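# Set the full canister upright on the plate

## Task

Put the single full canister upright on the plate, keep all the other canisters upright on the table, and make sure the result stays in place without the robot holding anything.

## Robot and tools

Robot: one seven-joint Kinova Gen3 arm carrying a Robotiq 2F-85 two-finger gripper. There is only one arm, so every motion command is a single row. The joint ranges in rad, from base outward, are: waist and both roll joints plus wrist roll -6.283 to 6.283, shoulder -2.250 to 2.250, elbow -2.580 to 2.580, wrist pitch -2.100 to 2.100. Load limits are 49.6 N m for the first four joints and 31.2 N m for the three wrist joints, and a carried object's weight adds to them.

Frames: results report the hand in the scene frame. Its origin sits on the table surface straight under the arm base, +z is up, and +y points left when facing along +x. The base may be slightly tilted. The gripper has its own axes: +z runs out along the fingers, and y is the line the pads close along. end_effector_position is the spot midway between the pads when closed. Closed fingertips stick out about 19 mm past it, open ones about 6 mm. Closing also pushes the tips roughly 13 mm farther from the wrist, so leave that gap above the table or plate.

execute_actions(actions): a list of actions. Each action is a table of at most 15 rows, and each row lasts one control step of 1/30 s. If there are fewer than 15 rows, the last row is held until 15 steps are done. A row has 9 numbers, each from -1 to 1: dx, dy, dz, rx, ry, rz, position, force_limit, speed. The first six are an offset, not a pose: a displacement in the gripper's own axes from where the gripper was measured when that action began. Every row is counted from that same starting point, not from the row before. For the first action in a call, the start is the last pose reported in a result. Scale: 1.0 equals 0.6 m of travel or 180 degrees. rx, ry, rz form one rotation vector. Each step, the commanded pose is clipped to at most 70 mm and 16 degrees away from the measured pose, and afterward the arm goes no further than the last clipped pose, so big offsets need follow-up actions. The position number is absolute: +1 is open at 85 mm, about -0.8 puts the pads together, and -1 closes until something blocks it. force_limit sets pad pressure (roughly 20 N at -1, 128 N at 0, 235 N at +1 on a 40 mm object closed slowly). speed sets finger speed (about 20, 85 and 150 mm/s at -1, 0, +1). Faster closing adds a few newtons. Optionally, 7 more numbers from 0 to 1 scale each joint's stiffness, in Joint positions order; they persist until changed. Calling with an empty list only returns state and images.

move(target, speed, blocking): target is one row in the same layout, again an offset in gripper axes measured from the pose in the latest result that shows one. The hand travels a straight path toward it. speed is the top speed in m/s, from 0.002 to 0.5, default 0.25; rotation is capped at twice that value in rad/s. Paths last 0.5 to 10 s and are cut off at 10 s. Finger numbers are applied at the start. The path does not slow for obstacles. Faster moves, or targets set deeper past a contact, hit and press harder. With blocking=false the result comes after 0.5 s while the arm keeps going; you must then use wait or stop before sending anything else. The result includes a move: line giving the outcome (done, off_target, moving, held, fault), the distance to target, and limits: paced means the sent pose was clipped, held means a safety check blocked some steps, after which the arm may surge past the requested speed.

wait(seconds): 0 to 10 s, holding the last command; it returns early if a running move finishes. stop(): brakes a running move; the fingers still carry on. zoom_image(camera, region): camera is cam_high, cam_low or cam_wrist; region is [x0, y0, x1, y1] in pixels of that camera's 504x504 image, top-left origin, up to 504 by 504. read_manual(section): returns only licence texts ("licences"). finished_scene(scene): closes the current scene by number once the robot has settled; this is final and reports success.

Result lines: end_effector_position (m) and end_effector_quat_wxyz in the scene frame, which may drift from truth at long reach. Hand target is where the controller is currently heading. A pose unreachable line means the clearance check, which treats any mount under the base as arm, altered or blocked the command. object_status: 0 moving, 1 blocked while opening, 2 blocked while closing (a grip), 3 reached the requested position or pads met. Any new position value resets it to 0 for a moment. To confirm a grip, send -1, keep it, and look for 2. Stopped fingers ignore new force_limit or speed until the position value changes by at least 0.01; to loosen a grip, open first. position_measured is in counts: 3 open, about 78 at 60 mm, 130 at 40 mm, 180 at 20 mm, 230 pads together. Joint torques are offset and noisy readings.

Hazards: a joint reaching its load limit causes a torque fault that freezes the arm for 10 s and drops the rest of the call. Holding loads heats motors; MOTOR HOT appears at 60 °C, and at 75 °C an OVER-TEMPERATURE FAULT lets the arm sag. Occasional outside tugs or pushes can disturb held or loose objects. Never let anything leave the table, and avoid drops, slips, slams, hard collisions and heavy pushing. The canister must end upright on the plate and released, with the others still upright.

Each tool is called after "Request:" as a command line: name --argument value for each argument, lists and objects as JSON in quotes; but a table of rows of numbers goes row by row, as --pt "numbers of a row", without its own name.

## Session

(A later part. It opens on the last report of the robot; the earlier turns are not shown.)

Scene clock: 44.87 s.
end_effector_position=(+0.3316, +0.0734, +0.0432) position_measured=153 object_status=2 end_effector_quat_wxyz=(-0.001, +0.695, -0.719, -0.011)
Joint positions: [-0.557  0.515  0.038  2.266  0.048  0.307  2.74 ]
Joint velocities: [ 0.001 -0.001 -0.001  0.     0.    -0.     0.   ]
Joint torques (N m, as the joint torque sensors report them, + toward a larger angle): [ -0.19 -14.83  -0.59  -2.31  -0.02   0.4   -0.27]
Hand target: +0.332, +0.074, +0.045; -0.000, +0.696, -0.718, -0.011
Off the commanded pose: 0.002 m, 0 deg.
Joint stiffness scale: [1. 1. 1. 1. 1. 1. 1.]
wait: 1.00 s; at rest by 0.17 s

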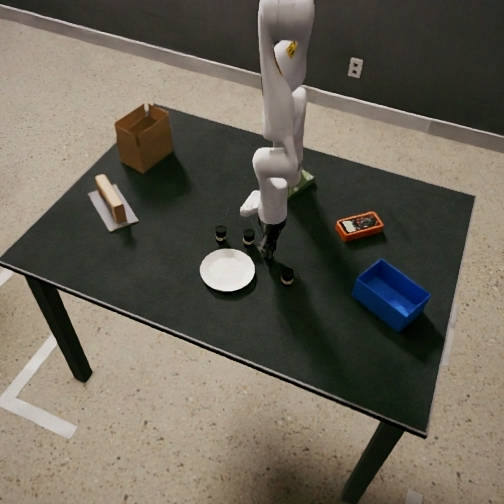

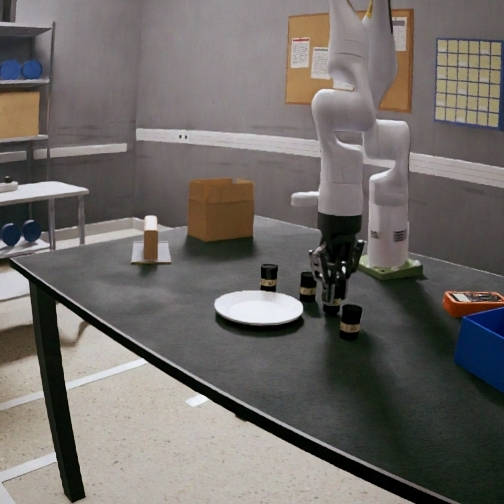

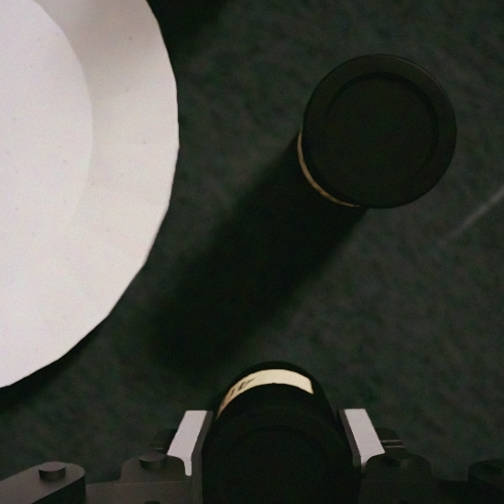

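Light. Next: C is +0.072 fwd, +0.021 right.

Request:
execute_actions --actions '[[[0,0,0.004,0,0,0,-1,-0.7,0],[0,0,0.006,0,0,0,-1,-0.7,0],[0,0,0.008,0,0,0,-1,-0.7,0],[0,0,0.01,0,0,0,-1,-0.7,0],[0,0,0.012,0,0,0,-1,-0.7,0]],[[0,0,0,0,0,0,0.4,-0.7,0]]]'

Request:
move --target '[0,0,-0.07,0,0,0,0.4,-0.7,0]' --speed 0.15

Request:
move --target '[0.12,0.035,0,0,0,0,0.4,-0.7,0]' --speed 0.15

Request:
move --target '[0,0,0.068,0,0,0,0.4,-0.7,0]' --speed 0.1

Request:
wait --seconds 1

Request:
move --target '[0,0,0,0,0,0,-1,-0.7,0]'

Request:
move --target '[0,0,-0.012,0,0,0,-1,-0.7,0]' --speed 0.03

Request:
wait --seconds 1

Scene clock: 53.33 s.
end_effector_position=(+0.3322, +0.0740, +0.0378) position_measured=79 object_status=0 end_effector_quat_wxyz=(-0.000, +0.696, -0.718, -0.011)
Joint positions: [-0.557  0.532  0.038  2.266  0.048  0.29   2.74 ]
Joint velocities: [-0.     0.    -0.     0.    -0.001  0.     0.001]
Joint torques (N m, as the joint torque sensors report them, + toward a larger angle): [ -0.18 -14.8   -0.42  -2.18  -0.04   0.38  -0.28]
Hand target: +0.332, +0.074, +0.038; -0.000, +0.696, -0.718, -0.011
Off the commanded pose: 0.000 m, 0 deg.
Joint stiffness scale: [1. 1. 1. 1. 1. 1. 1.]

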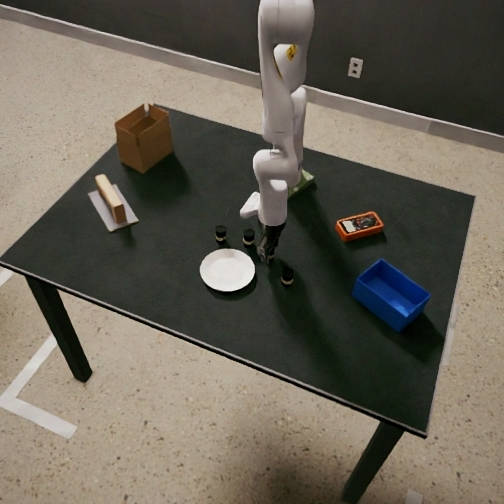

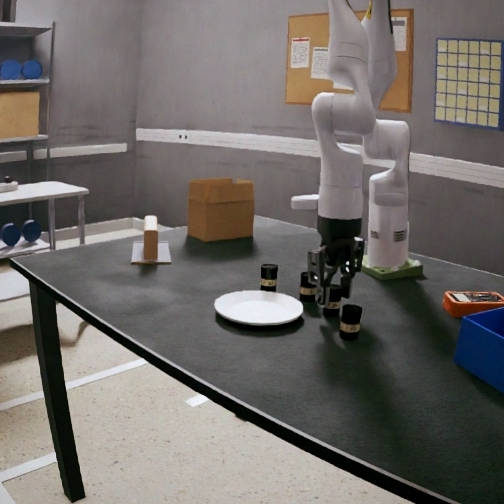

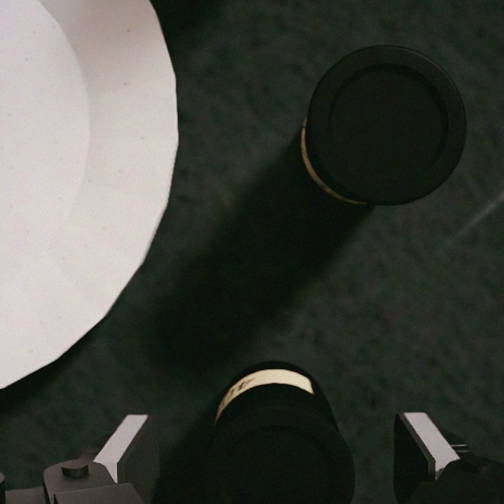

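Scene clock: 54.23 s.
end_effector_position=(+0.3323, +0.0713, +0.0776) position_measured=78 object_status=3 end_effector_quat_wxyz=(+0.000, +0.694, -0.719, -0.010)
Joint positions: [-0.557  0.416  0.037  2.241  0.048  0.431  2.74 ]
Joint velocities: [-0.    -0.007 -0.001 -0.    -0.001  0.002 -0.   ]
Joint torques (N m, as the joint torque sensors report them, + toward a larger angle): [ -0.32 -13.76  -0.68  -3.31   0.03   0.47  -0.34]
Hand target: +0.333, +0.073, +0.080; -0.000, +0.696, -0.718, -0.011
Off the commanded pose: 0.003 m, 0 deg.
Joint stiffness scale: [1. 1. 1. 1. 1. 1. 1.]
move: done

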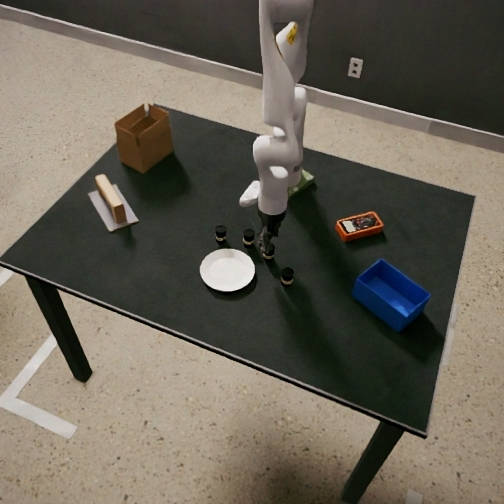

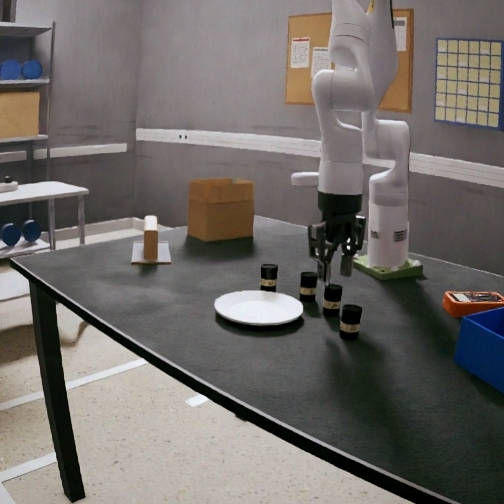

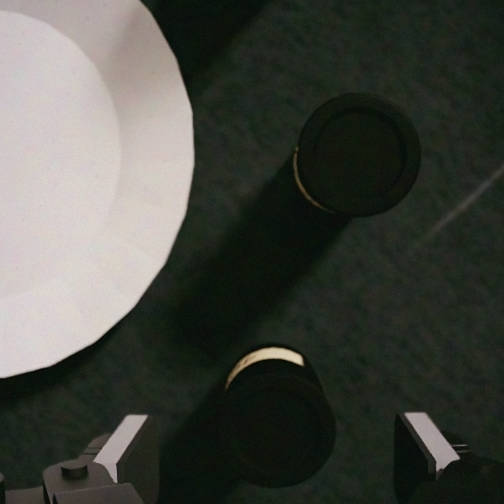

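Scene clock: 55.23 s.
end_effector_position=(+0.3080, -0.0003, +0.0764) position_measured=78 object_status=3 end_effector_quat_wxyz=(+0.005, +0.695, -0.719, -0.011)
Joint positions: [-0.337  0.374  0.026  2.338  0.048  0.379  2.951]
Joint velocities: [ 0.029 -0.    -0.021 -0.     0.001  0.001  0.001]
Joint torques (N m, as the joint torque sensors report them, + toward a larger angle): [  0.14 -13.05  -0.61  -2.78   0.05   0.5   -0.28]
Hand target: +0.309, -0.000, +0.077; +0.001, +0.694, -0.719, -0.010
Off the commanded pose: 0.001 m, 1 deg.
Joint stiffness scale: [1. 1. 1. 1. 1. 1. 1.]
move: done

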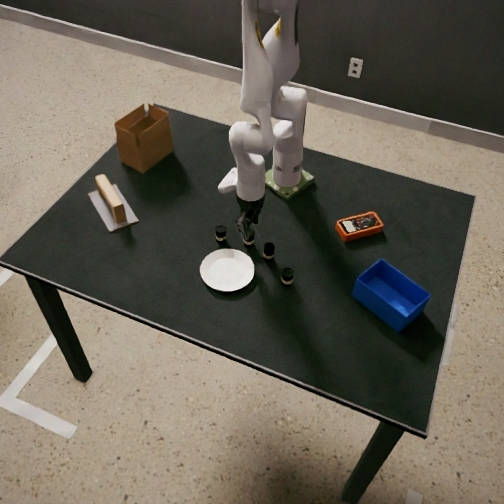

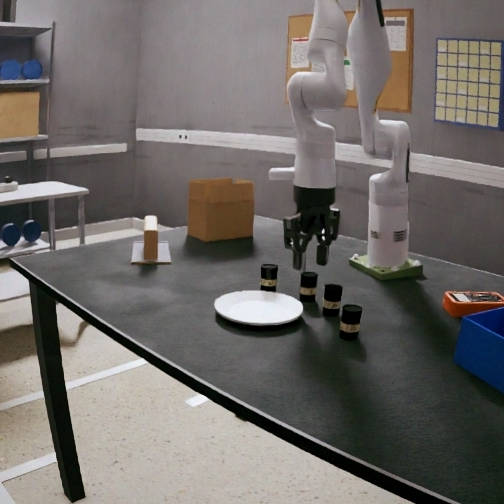

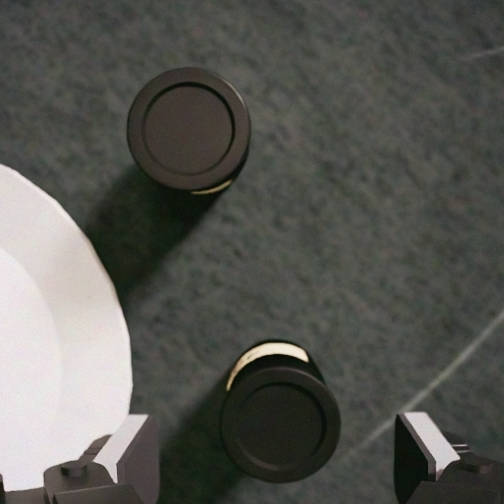

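Scene clock: 56.17 s.
end_effector_position=(+0.3083, +0.0008, +0.0372) position_measured=78 object_status=3 end_effector_quat_wxyz=(+0.004, +0.695, -0.719, -0.011)
Joint positions: [-0.337  0.501  0.031  2.364  0.048  0.225  2.951]
Joint velocities: [-0.     0.008 -0.001  0.     0.001 -0.001 -0.   ]
Joint torques (N m, as the joint torque sensors report them, + toward a larger angle): [ -0.07 -13.63  -0.51  -1.36   0.02   0.29  -0.22]
Hand target: +0.307, +0.000, +0.036; +0.005, +0.695, -0.719, -0.011
Off the commanded pose: 0.002 m, 0 deg.
Joint stiffness scale: [1. 1. 1. 1. 1. 1. 1.]
move: done

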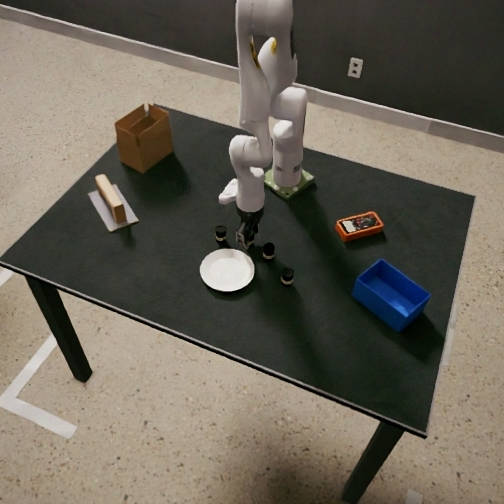

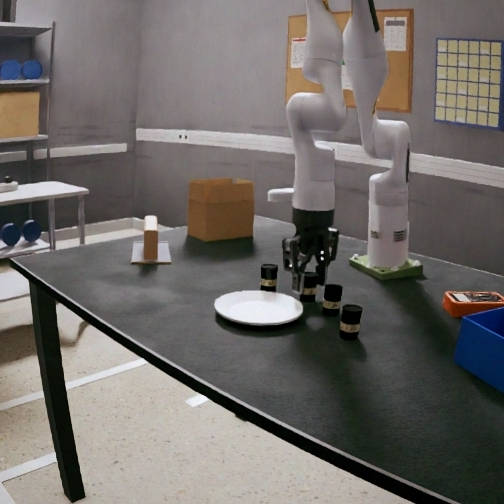

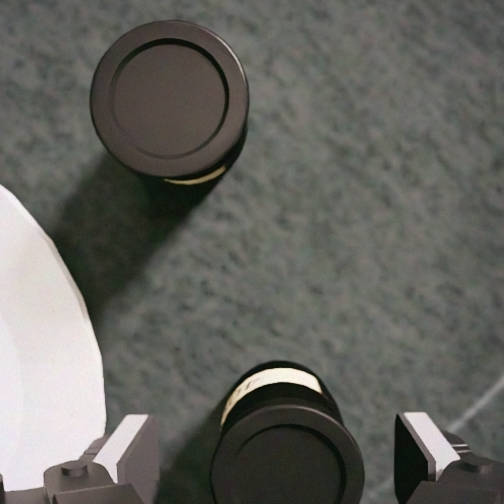

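Scene clock: 57.17 s.
end_effector_position=(+0.3081, +0.0007, +0.0370) position_measured=78 object_status=3 end_effector_quat_wxyz=(+0.004, +0.695, -0.719, -0.012)
Joint positions: [-0.337  0.501  0.031  2.364  0.048  0.225  2.951]
Joint velocities: [-0.002 -0.    -0.    -0.    -0.001  0.     0.   ]
Joint torques (N m, as the joint torque sensors report them, + toward a larger angle): [ -0.19 -13.8   -0.36  -1.41   0.07   0.38  -0.32]
Hand target: +0.307, +0.000, +0.036; +0.005, +0.695, -0.719, -0.011
Off the commanded pose: 0.002 m, 0 deg.
Joint stiffness scale: [1. 1. 1. 1. 1. 1. 1.]
wait: 1.00 s; at rest by 0.17 s

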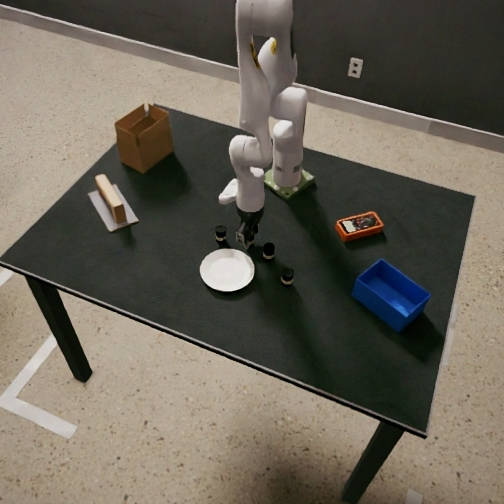

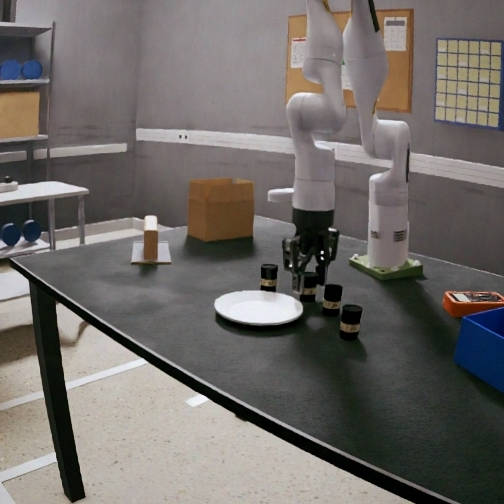

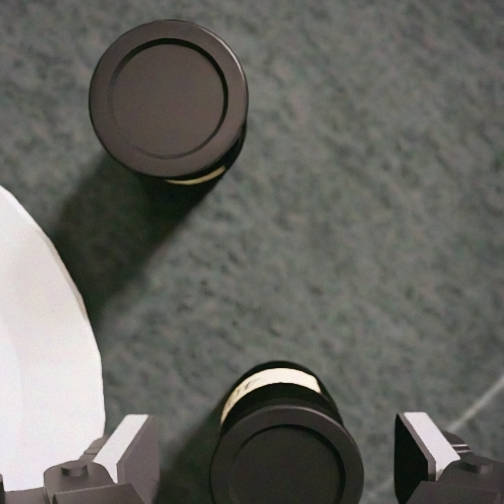

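Scene clock: 57.77 s.
end_effector_position=(+0.3081, +0.0007, +0.0370) position_measured=153 object_status=2 end_effector_quat_wxyz=(+0.004, +0.695, -0.719, -0.012)
Joint positions: [-0.337  0.501  0.031  2.364  0.048  0.225  2.951]
Joint velocities: [-0.     0.001  0.    -0.     0.001  0.     0.002]
Joint torques (N m, as the joint torque sensors report them, + toward a larger angle): [  0.07 -10.96  -0.36  -0.79   0.07   0.42  -0.26]
Hand target: +0.308, +0.001, +0.037; +0.004, +0.695, -0.719, -0.012
Off the commanded pose: 0.000 m, 0 deg.
Joint stiffness scale: [1. 1. 1. 1. 1. 1. 1.]
move: done

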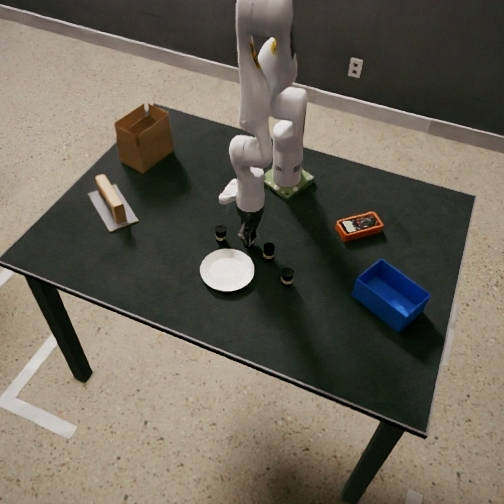

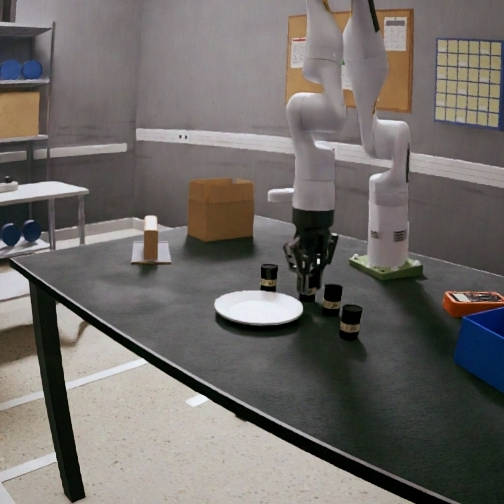

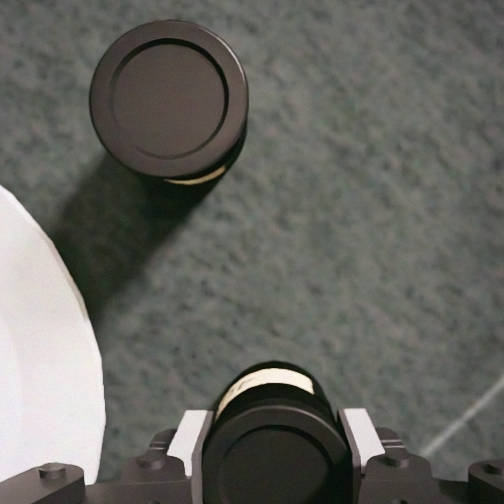

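Scene clock: 58.47 s.
end_effector_position=(+0.3071, +0.0003, +0.0426) position_measured=153 object_status=2 end_effector_quat_wxyz=(+0.005, +0.694, -0.719, -0.012)
Joint positions: [-0.337  0.482  0.031  2.364  0.048  0.244  2.951]
Joint velocities: [-0.001 -0.008  0.    -0.     0.     0.002 -0.001]
Joint torques (N m, as the joint torque sensors report them, + toward a larger angle): [  0.   -13.39  -0.45  -1.58   0.01   0.39  -0.28]
Hand target: +0.308, +0.001, +0.044; +0.004, +0.695, -0.719, -0.012
Off the commanded pose: 0.002 m, 0 deg.
Joint stiffness scale: [1. 1. 1. 1. 1. 1. 1.]
move: done

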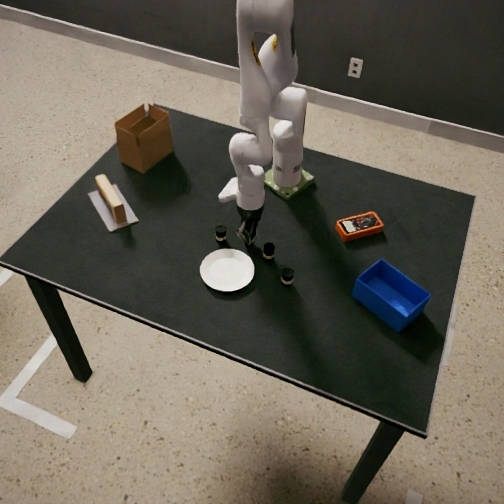

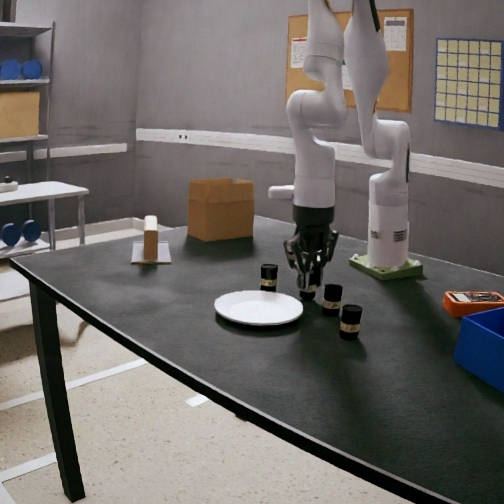

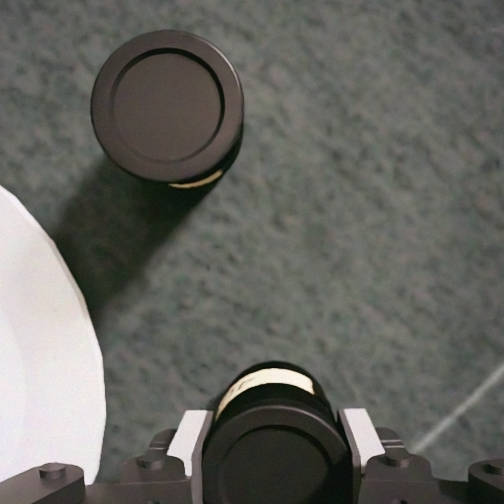

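Scene clock: 59.47 s.
end_effector_position=(+0.3073, +0.0003, +0.0428) position_measured=153 object_status=2 end_effector_quat_wxyz=(+0.004, +0.694, -0.719, -0.011)
Joint positions: [-0.337  0.482  0.031  2.364  0.048  0.245  2.951]
Joint velocities: [-0.001  0.    -0.001 -0.     0.     0.     0.001]
Joint torques (N m, as the joint torque sensors report them, + toward a larger angle): [ -0.13 -13.61  -0.54  -1.5   -0.01   0.49  -0.3 ]
Hand target: +0.308, +0.001, +0.044; +0.004, +0.695, -0.719, -0.012
Off the commanded pose: 0.002 m, 0 deg.
Joint stiffness scale: [1. 1. 1. 1. 1. 1. 1.]
wait: 1.00 s; at rest by 0.17 s

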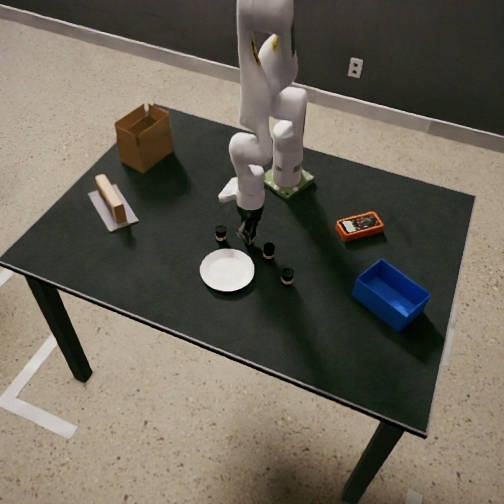

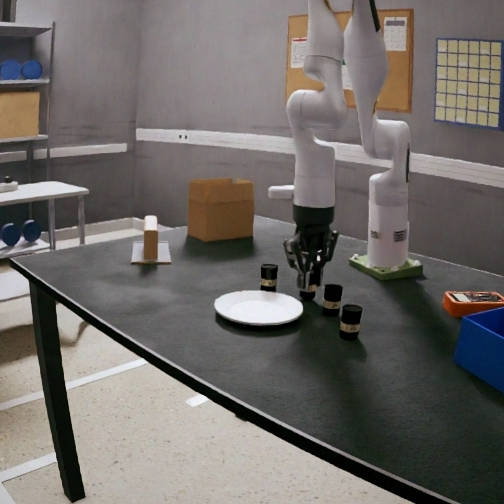

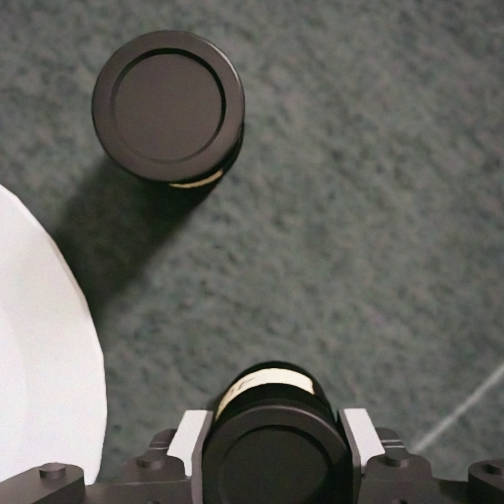

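Request:
execute_actions --actions '[[[0,0,0.004,0,0,0,-1,-0.7,0],[0,0,0.006,0,0,0,-1,-0.7,0],[0,0,0.008,0,0,0,-1,-0.7,0],[0,0,0.01,0,0,0,-1,-0.7,0],[0,0,0.012,0,0,0,-1,-0.7,0]],[[0,0,0,0,0,0,0.4,-0.7,0]]]'

Request:
move --target '[0,0,-0.07,0,0,0,0.4,-0.7,0]' --speed 0.15

Request:
move --target '[0.13,-0.033,0,0,0,0,0.4,-0.7,0]' --speed 0.15

Request:
move --target '[0,0,0.068,0,0,0,0.4,-0.7,0]' --speed 0.1

Request:
wait --seconds 1

Request:
move --target '[0,0,0,0,0,0,-1,-0.7,0]'

Request:
move --target '[0,0,-0.012,0,0,0,-1,-0.7,0]' --speed 0.03

Request:
wait --seconds 1

Scene clock: 67.50 s.
end_effector_position=(+0.3082, +0.0008, +0.0372) position_measured=79 object_status=0 end_effector_quat_wxyz=(+0.004, +0.695, -0.719, -0.011)
Joint positions: [-0.337  0.501  0.031  2.364  0.048  0.225  2.951]
Joint velocities: [ 0.001 -0.    -0.     0.     0.    -0.001 -0.001]
Joint torques (N m, as the joint torque sensors report them, + toward a larger angle): [  0.02 -13.67  -0.42  -1.34   0.01   0.48  -0.23]
Hand target: +0.308, +0.001, +0.037; +0.004, +0.695, -0.719, -0.011
Off the commanded pose: 0.000 m, 0 deg.
Joint stiffness scale: [1. 1. 1. 1. 1. 1. 1.]

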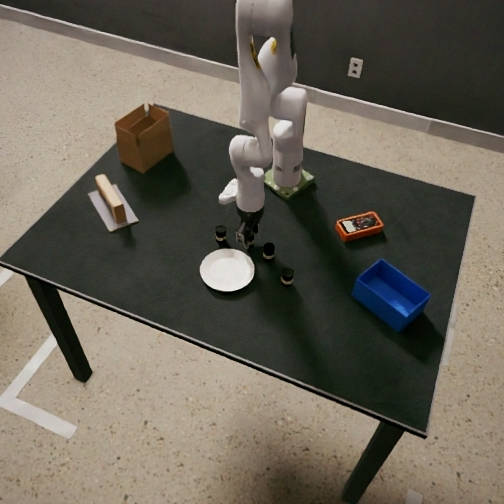

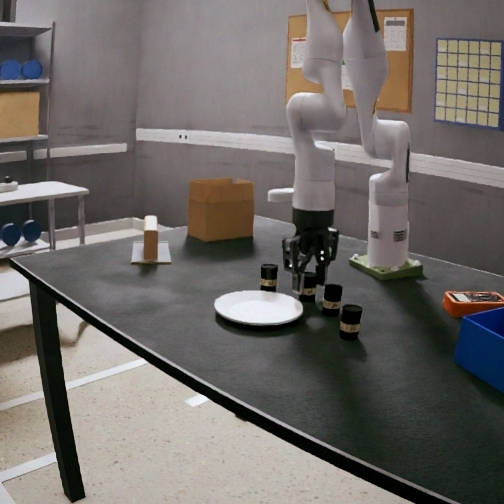

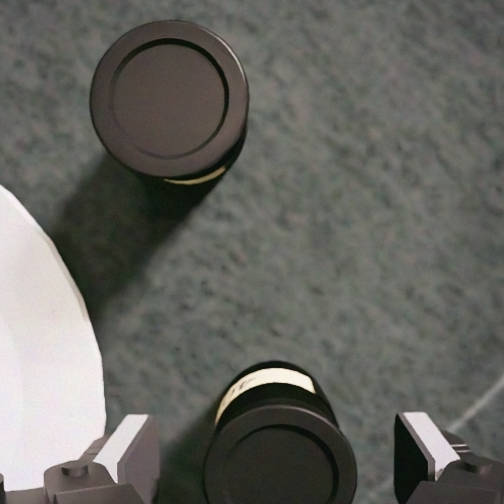

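Scene clock: 68.43 s.
end_effector_position=(+0.3083, -0.0006, +0.0773) position_measured=78 object_status=3 end_effector_quat_wxyz=(+0.005, +0.695, -0.719, -0.011)
Joint positions: [-0.337  0.372  0.026  2.336  0.048  0.383  2.951]
Joint velocities: [-0.001 -0.006 -0.001  0.    -0.     0.001  0.001]
Joint torques (N m, as the joint torque sensors report them, + toward a larger angle): [ -0.01 -13.04  -0.64  -2.78   0.1    0.45  -0.3 ]
Hand target: +0.309, +0.000, +0.079; +0.004, +0.695, -0.719, -0.011
Off the commanded pose: 0.002 m, 0 deg.
Joint stiffness scale: [1. 1. 1. 1. 1. 1. 1.]
move: done

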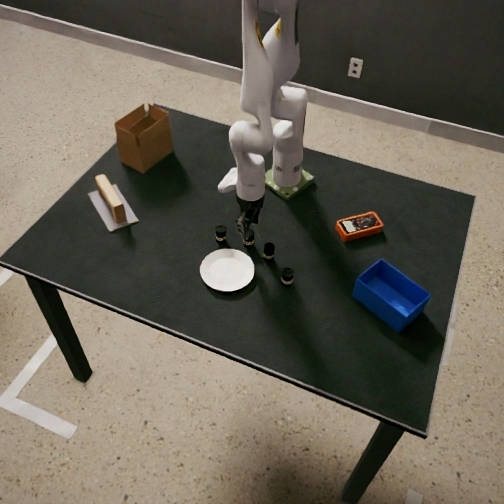

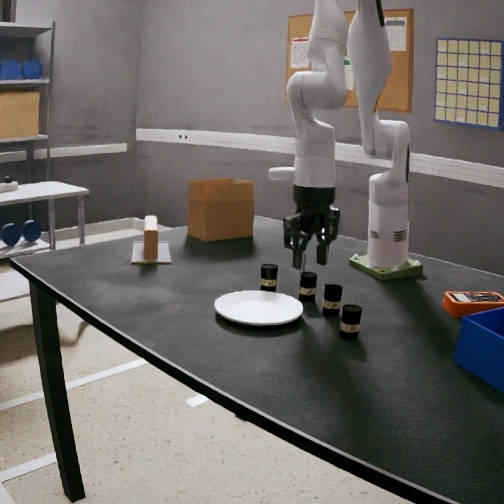

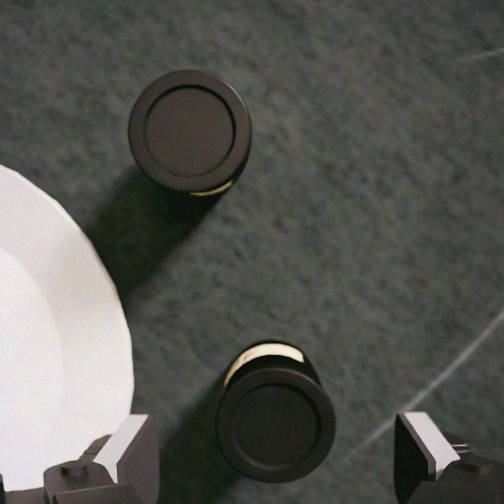

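Scene clock: 69.47 s.
end_effector_position=(+0.3262, -0.0798, +0.0769) position_measured=78 object_status=3 end_effector_quat_wxyz=(+0.004, +0.695, -0.719, -0.006)
Joint positions: [-0.064  0.396  0.011  2.262  0.033  0.42   3.226]
Joint velocities: [ 0.024  0.002 -0.018 -0.001  0.001  0.002  0.001]
Joint torques (N m, as the joint torque sensors report them, + toward a larger angle): [  0.3  -13.66  -0.56  -3.16   0.07   0.25  -0.32]
Hand target: +0.325, -0.079, +0.076; +0.005, +0.695, -0.719, -0.011
Off the commanded pose: 0.001 m, 1 deg.
Joint stiffness scale: [1. 1. 1. 1. 1. 1. 1.]
move: done

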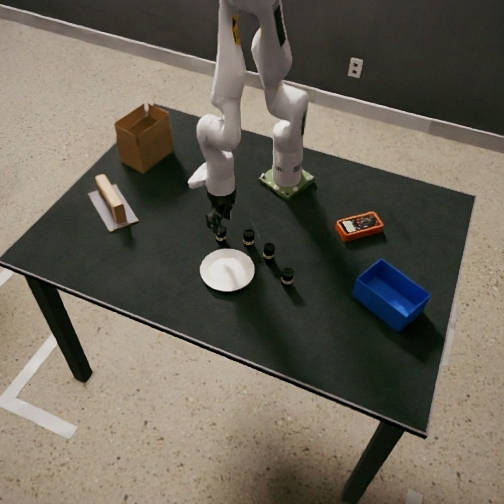

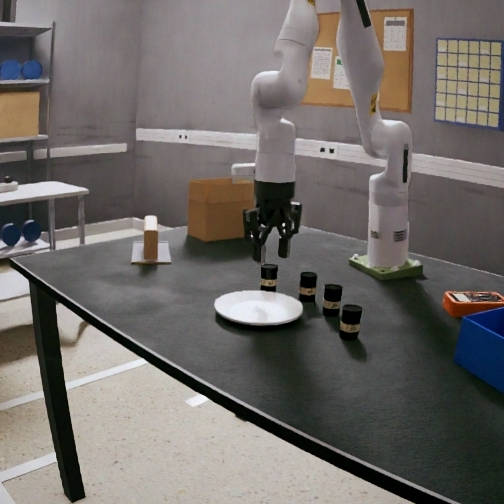

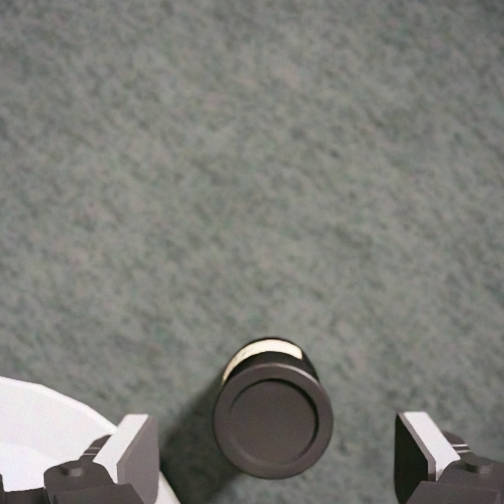

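Scene clock: 70.40 s.
end_effector_position=(+0.3268, -0.0793, +0.0379) position_measured=78 object_status=3 end_effector_quat_wxyz=(+0.003, +0.695, -0.719, -0.007)
Joint positions: [-0.063  0.511  0.014  2.286  0.033  0.28   3.226]
Joint velocities: [ 0.     0.006  0.    -0.     0.    -0.001 -0.   ]
Joint torques (N m, as the joint torque sensors report them, + toward a larger angle): [  0.16 -14.83  -0.5   -1.89   0.03   0.43  -0.28]
Hand target: +0.326, -0.080, +0.036; +0.004, +0.695, -0.719, -0.006
Off the commanded pose: 0.002 m, 0 deg.
Joint stiffness scale: [1. 1. 1. 1. 1. 1. 1.]
move: done

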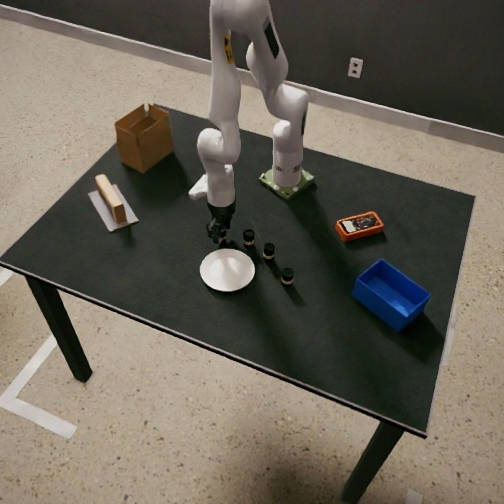

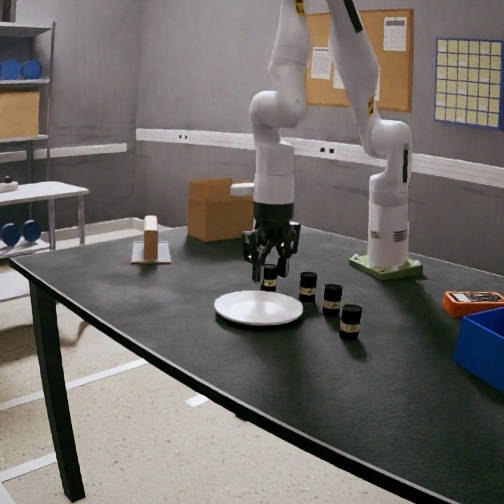

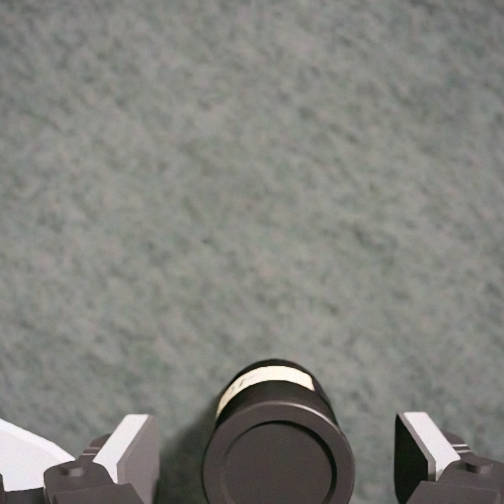

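Scene clock: 71.40 s.
end_effector_position=(+0.3267, -0.0793, +0.0377) position_measured=78 object_status=3 end_effector_quat_wxyz=(+0.003, +0.695, -0.719, -0.007)
Joint positions: [-0.063  0.512  0.014  2.286  0.033  0.28   3.226]
Joint velocities: [-0.001  0.001  0.001  0.     0.001 -0.002 -0.001]
Joint torques (N m, as the joint torque sensors report them, + toward a larger angle): [  0.18 -14.69  -0.32  -1.88   0.07   0.4   -0.29]
Hand target: +0.326, -0.080, +0.036; +0.004, +0.695, -0.719, -0.006
Off the commanded pose: 0.002 m, 0 deg.
Joint stiffness scale: [1. 1. 1. 1. 1. 1. 1.]
wait: 1.00 s; at rest by 0.17 s

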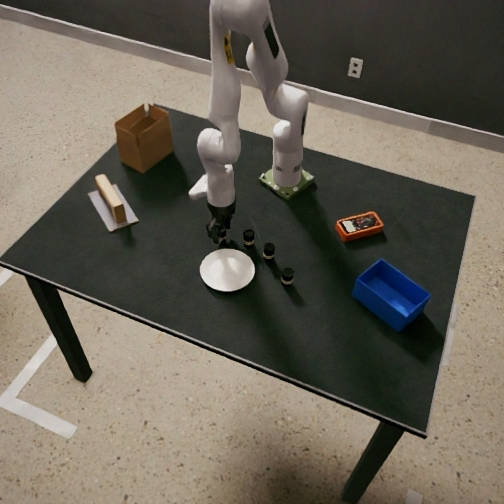

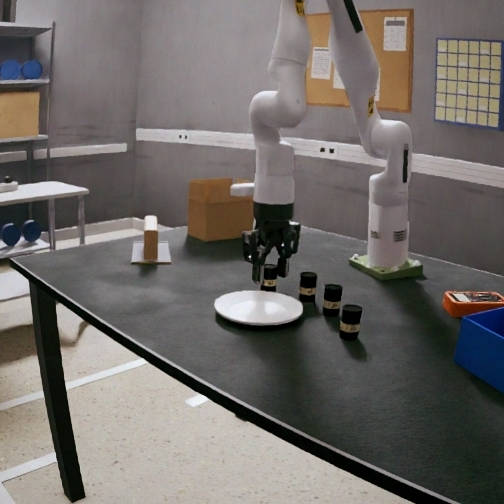

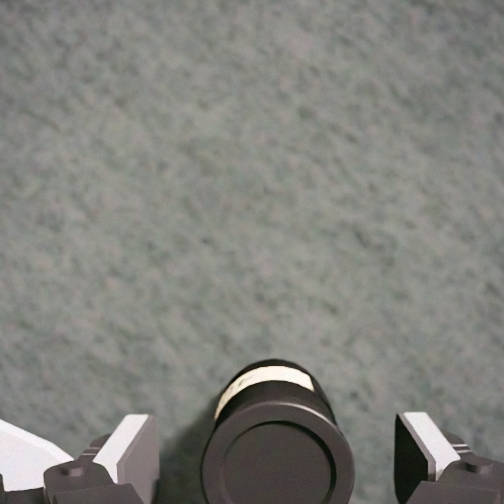

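Scene clock: 72.00 s.
end_effector_position=(+0.3267, -0.0793, +0.0378) position_measured=153 object_status=2 end_effector_quat_wxyz=(+0.003, +0.695, -0.719, -0.007)
Joint positions: [-0.063  0.511  0.014  2.286  0.033  0.28   3.226]
Joint velocities: [ 0.001 -0.     0.001  0.    -0.     0.001 -0.001]
Joint torques (N m, as the joint torque sensors report them, + toward a larger angle): [  0.37 -11.83  -0.28  -1.06   0.08   0.5   -0.28]
Hand target: +0.327, -0.079, +0.038; +0.003, +0.695, -0.719, -0.007
Off the commanded pose: 0.000 m, 0 deg.
Joint stiffness scale: [1. 1. 1. 1. 1. 1. 1.]
move: done

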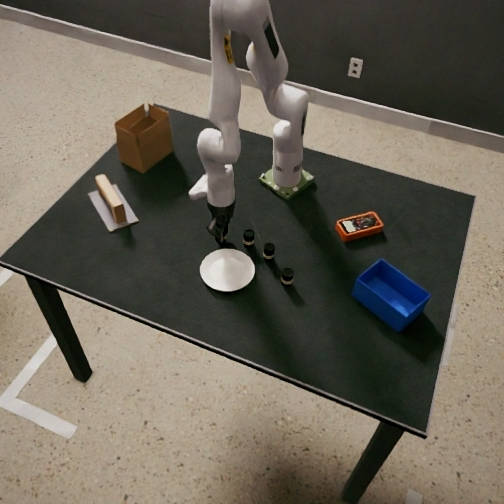

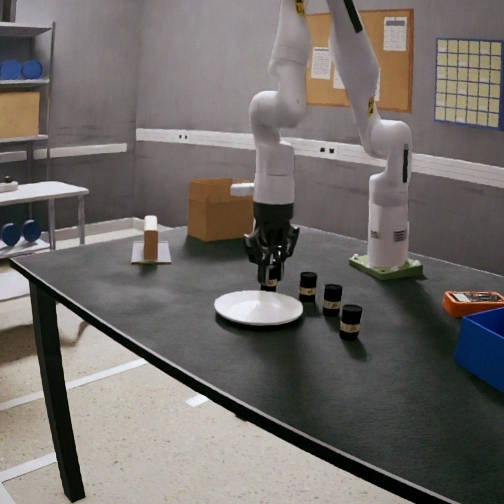

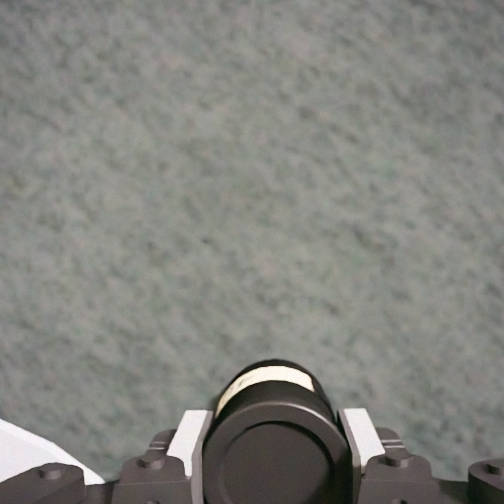

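Scene clock: 72.70 s.
end_effector_position=(+0.3259, -0.0794, +0.0431) position_measured=153 object_status=2 end_effector_quat_wxyz=(+0.004, +0.695, -0.719, -0.007)
Joint positions: [-0.063  0.494  0.014  2.286  0.033  0.297  3.226]
Joint velocities: [ 0.001 -0.007 -0.    -0.     0.001  0.002 -0.   ]
Joint torques (N m, as the joint torque sensors report them, + toward a larger angle): [  0.17 -14.46  -0.32  -2.02   0.08   0.36  -0.3 ]
Hand target: +0.327, -0.079, +0.045; +0.003, +0.695, -0.719, -0.007
Off the commanded pose: 0.002 m, 0 deg.
Joint stiffness scale: [1. 1. 1. 1. 1. 1. 1.]
move: done

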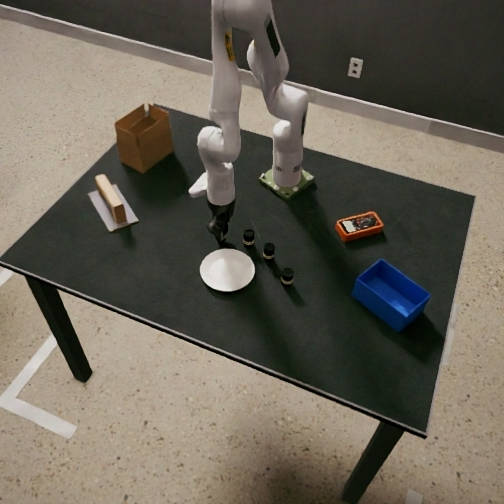

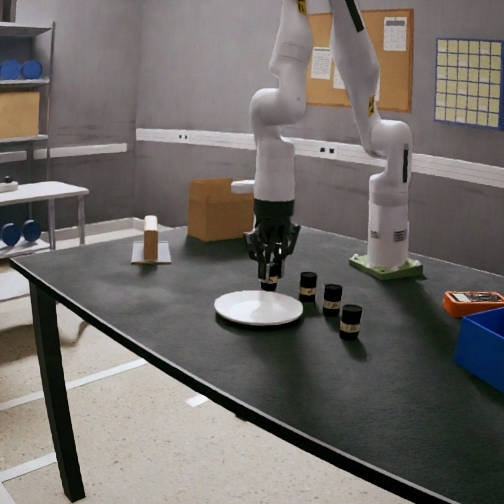

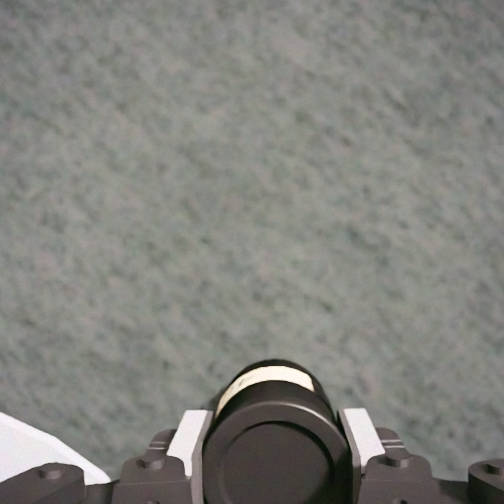

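Scene clock: 73.70 s.
end_effector_position=(+0.3260, -0.0794, +0.0434) position_measured=153 object_status=2 end_effector_quat_wxyz=(+0.003, +0.695, -0.719, -0.006)
Joint positions: [-0.063  0.493  0.014  2.286  0.033  0.297  3.226]
Joint velocities: [-0.001  0.001  0.001  0.     0.001 -0.001  0.001]
Joint torques (N m, as the joint torque sensors report them, + toward a larger angle): [  0.19 -14.7   -0.34  -2.14   0.07   0.44  -0.24]
Hand target: +0.327, -0.079, +0.045; +0.003, +0.695, -0.719, -0.007
Off the commanded pose: 0.002 m, 0 deg.
Joint stiffness scale: [1. 1. 1. 1. 1. 1. 1.]
wait: 1.00 s; at rest by 0.17 s

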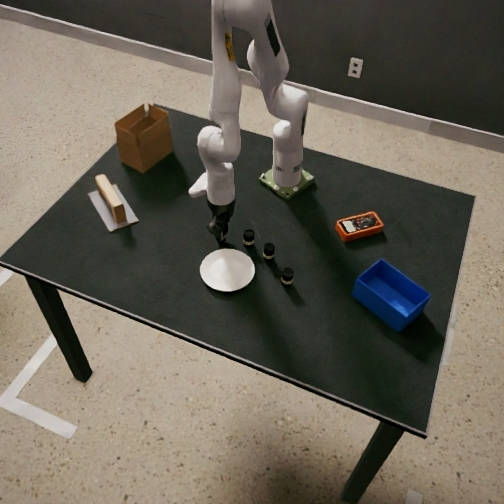

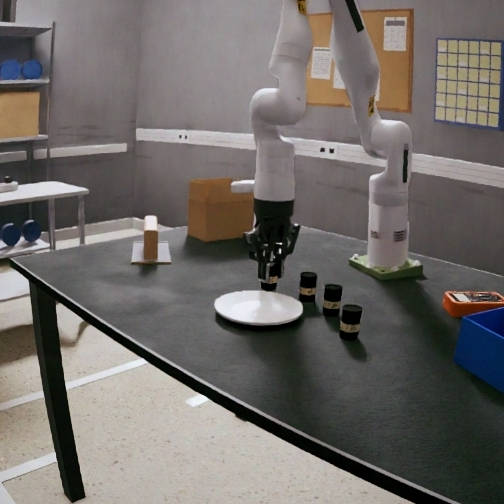

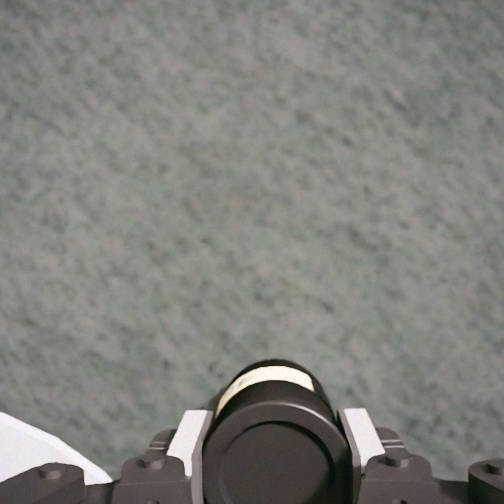

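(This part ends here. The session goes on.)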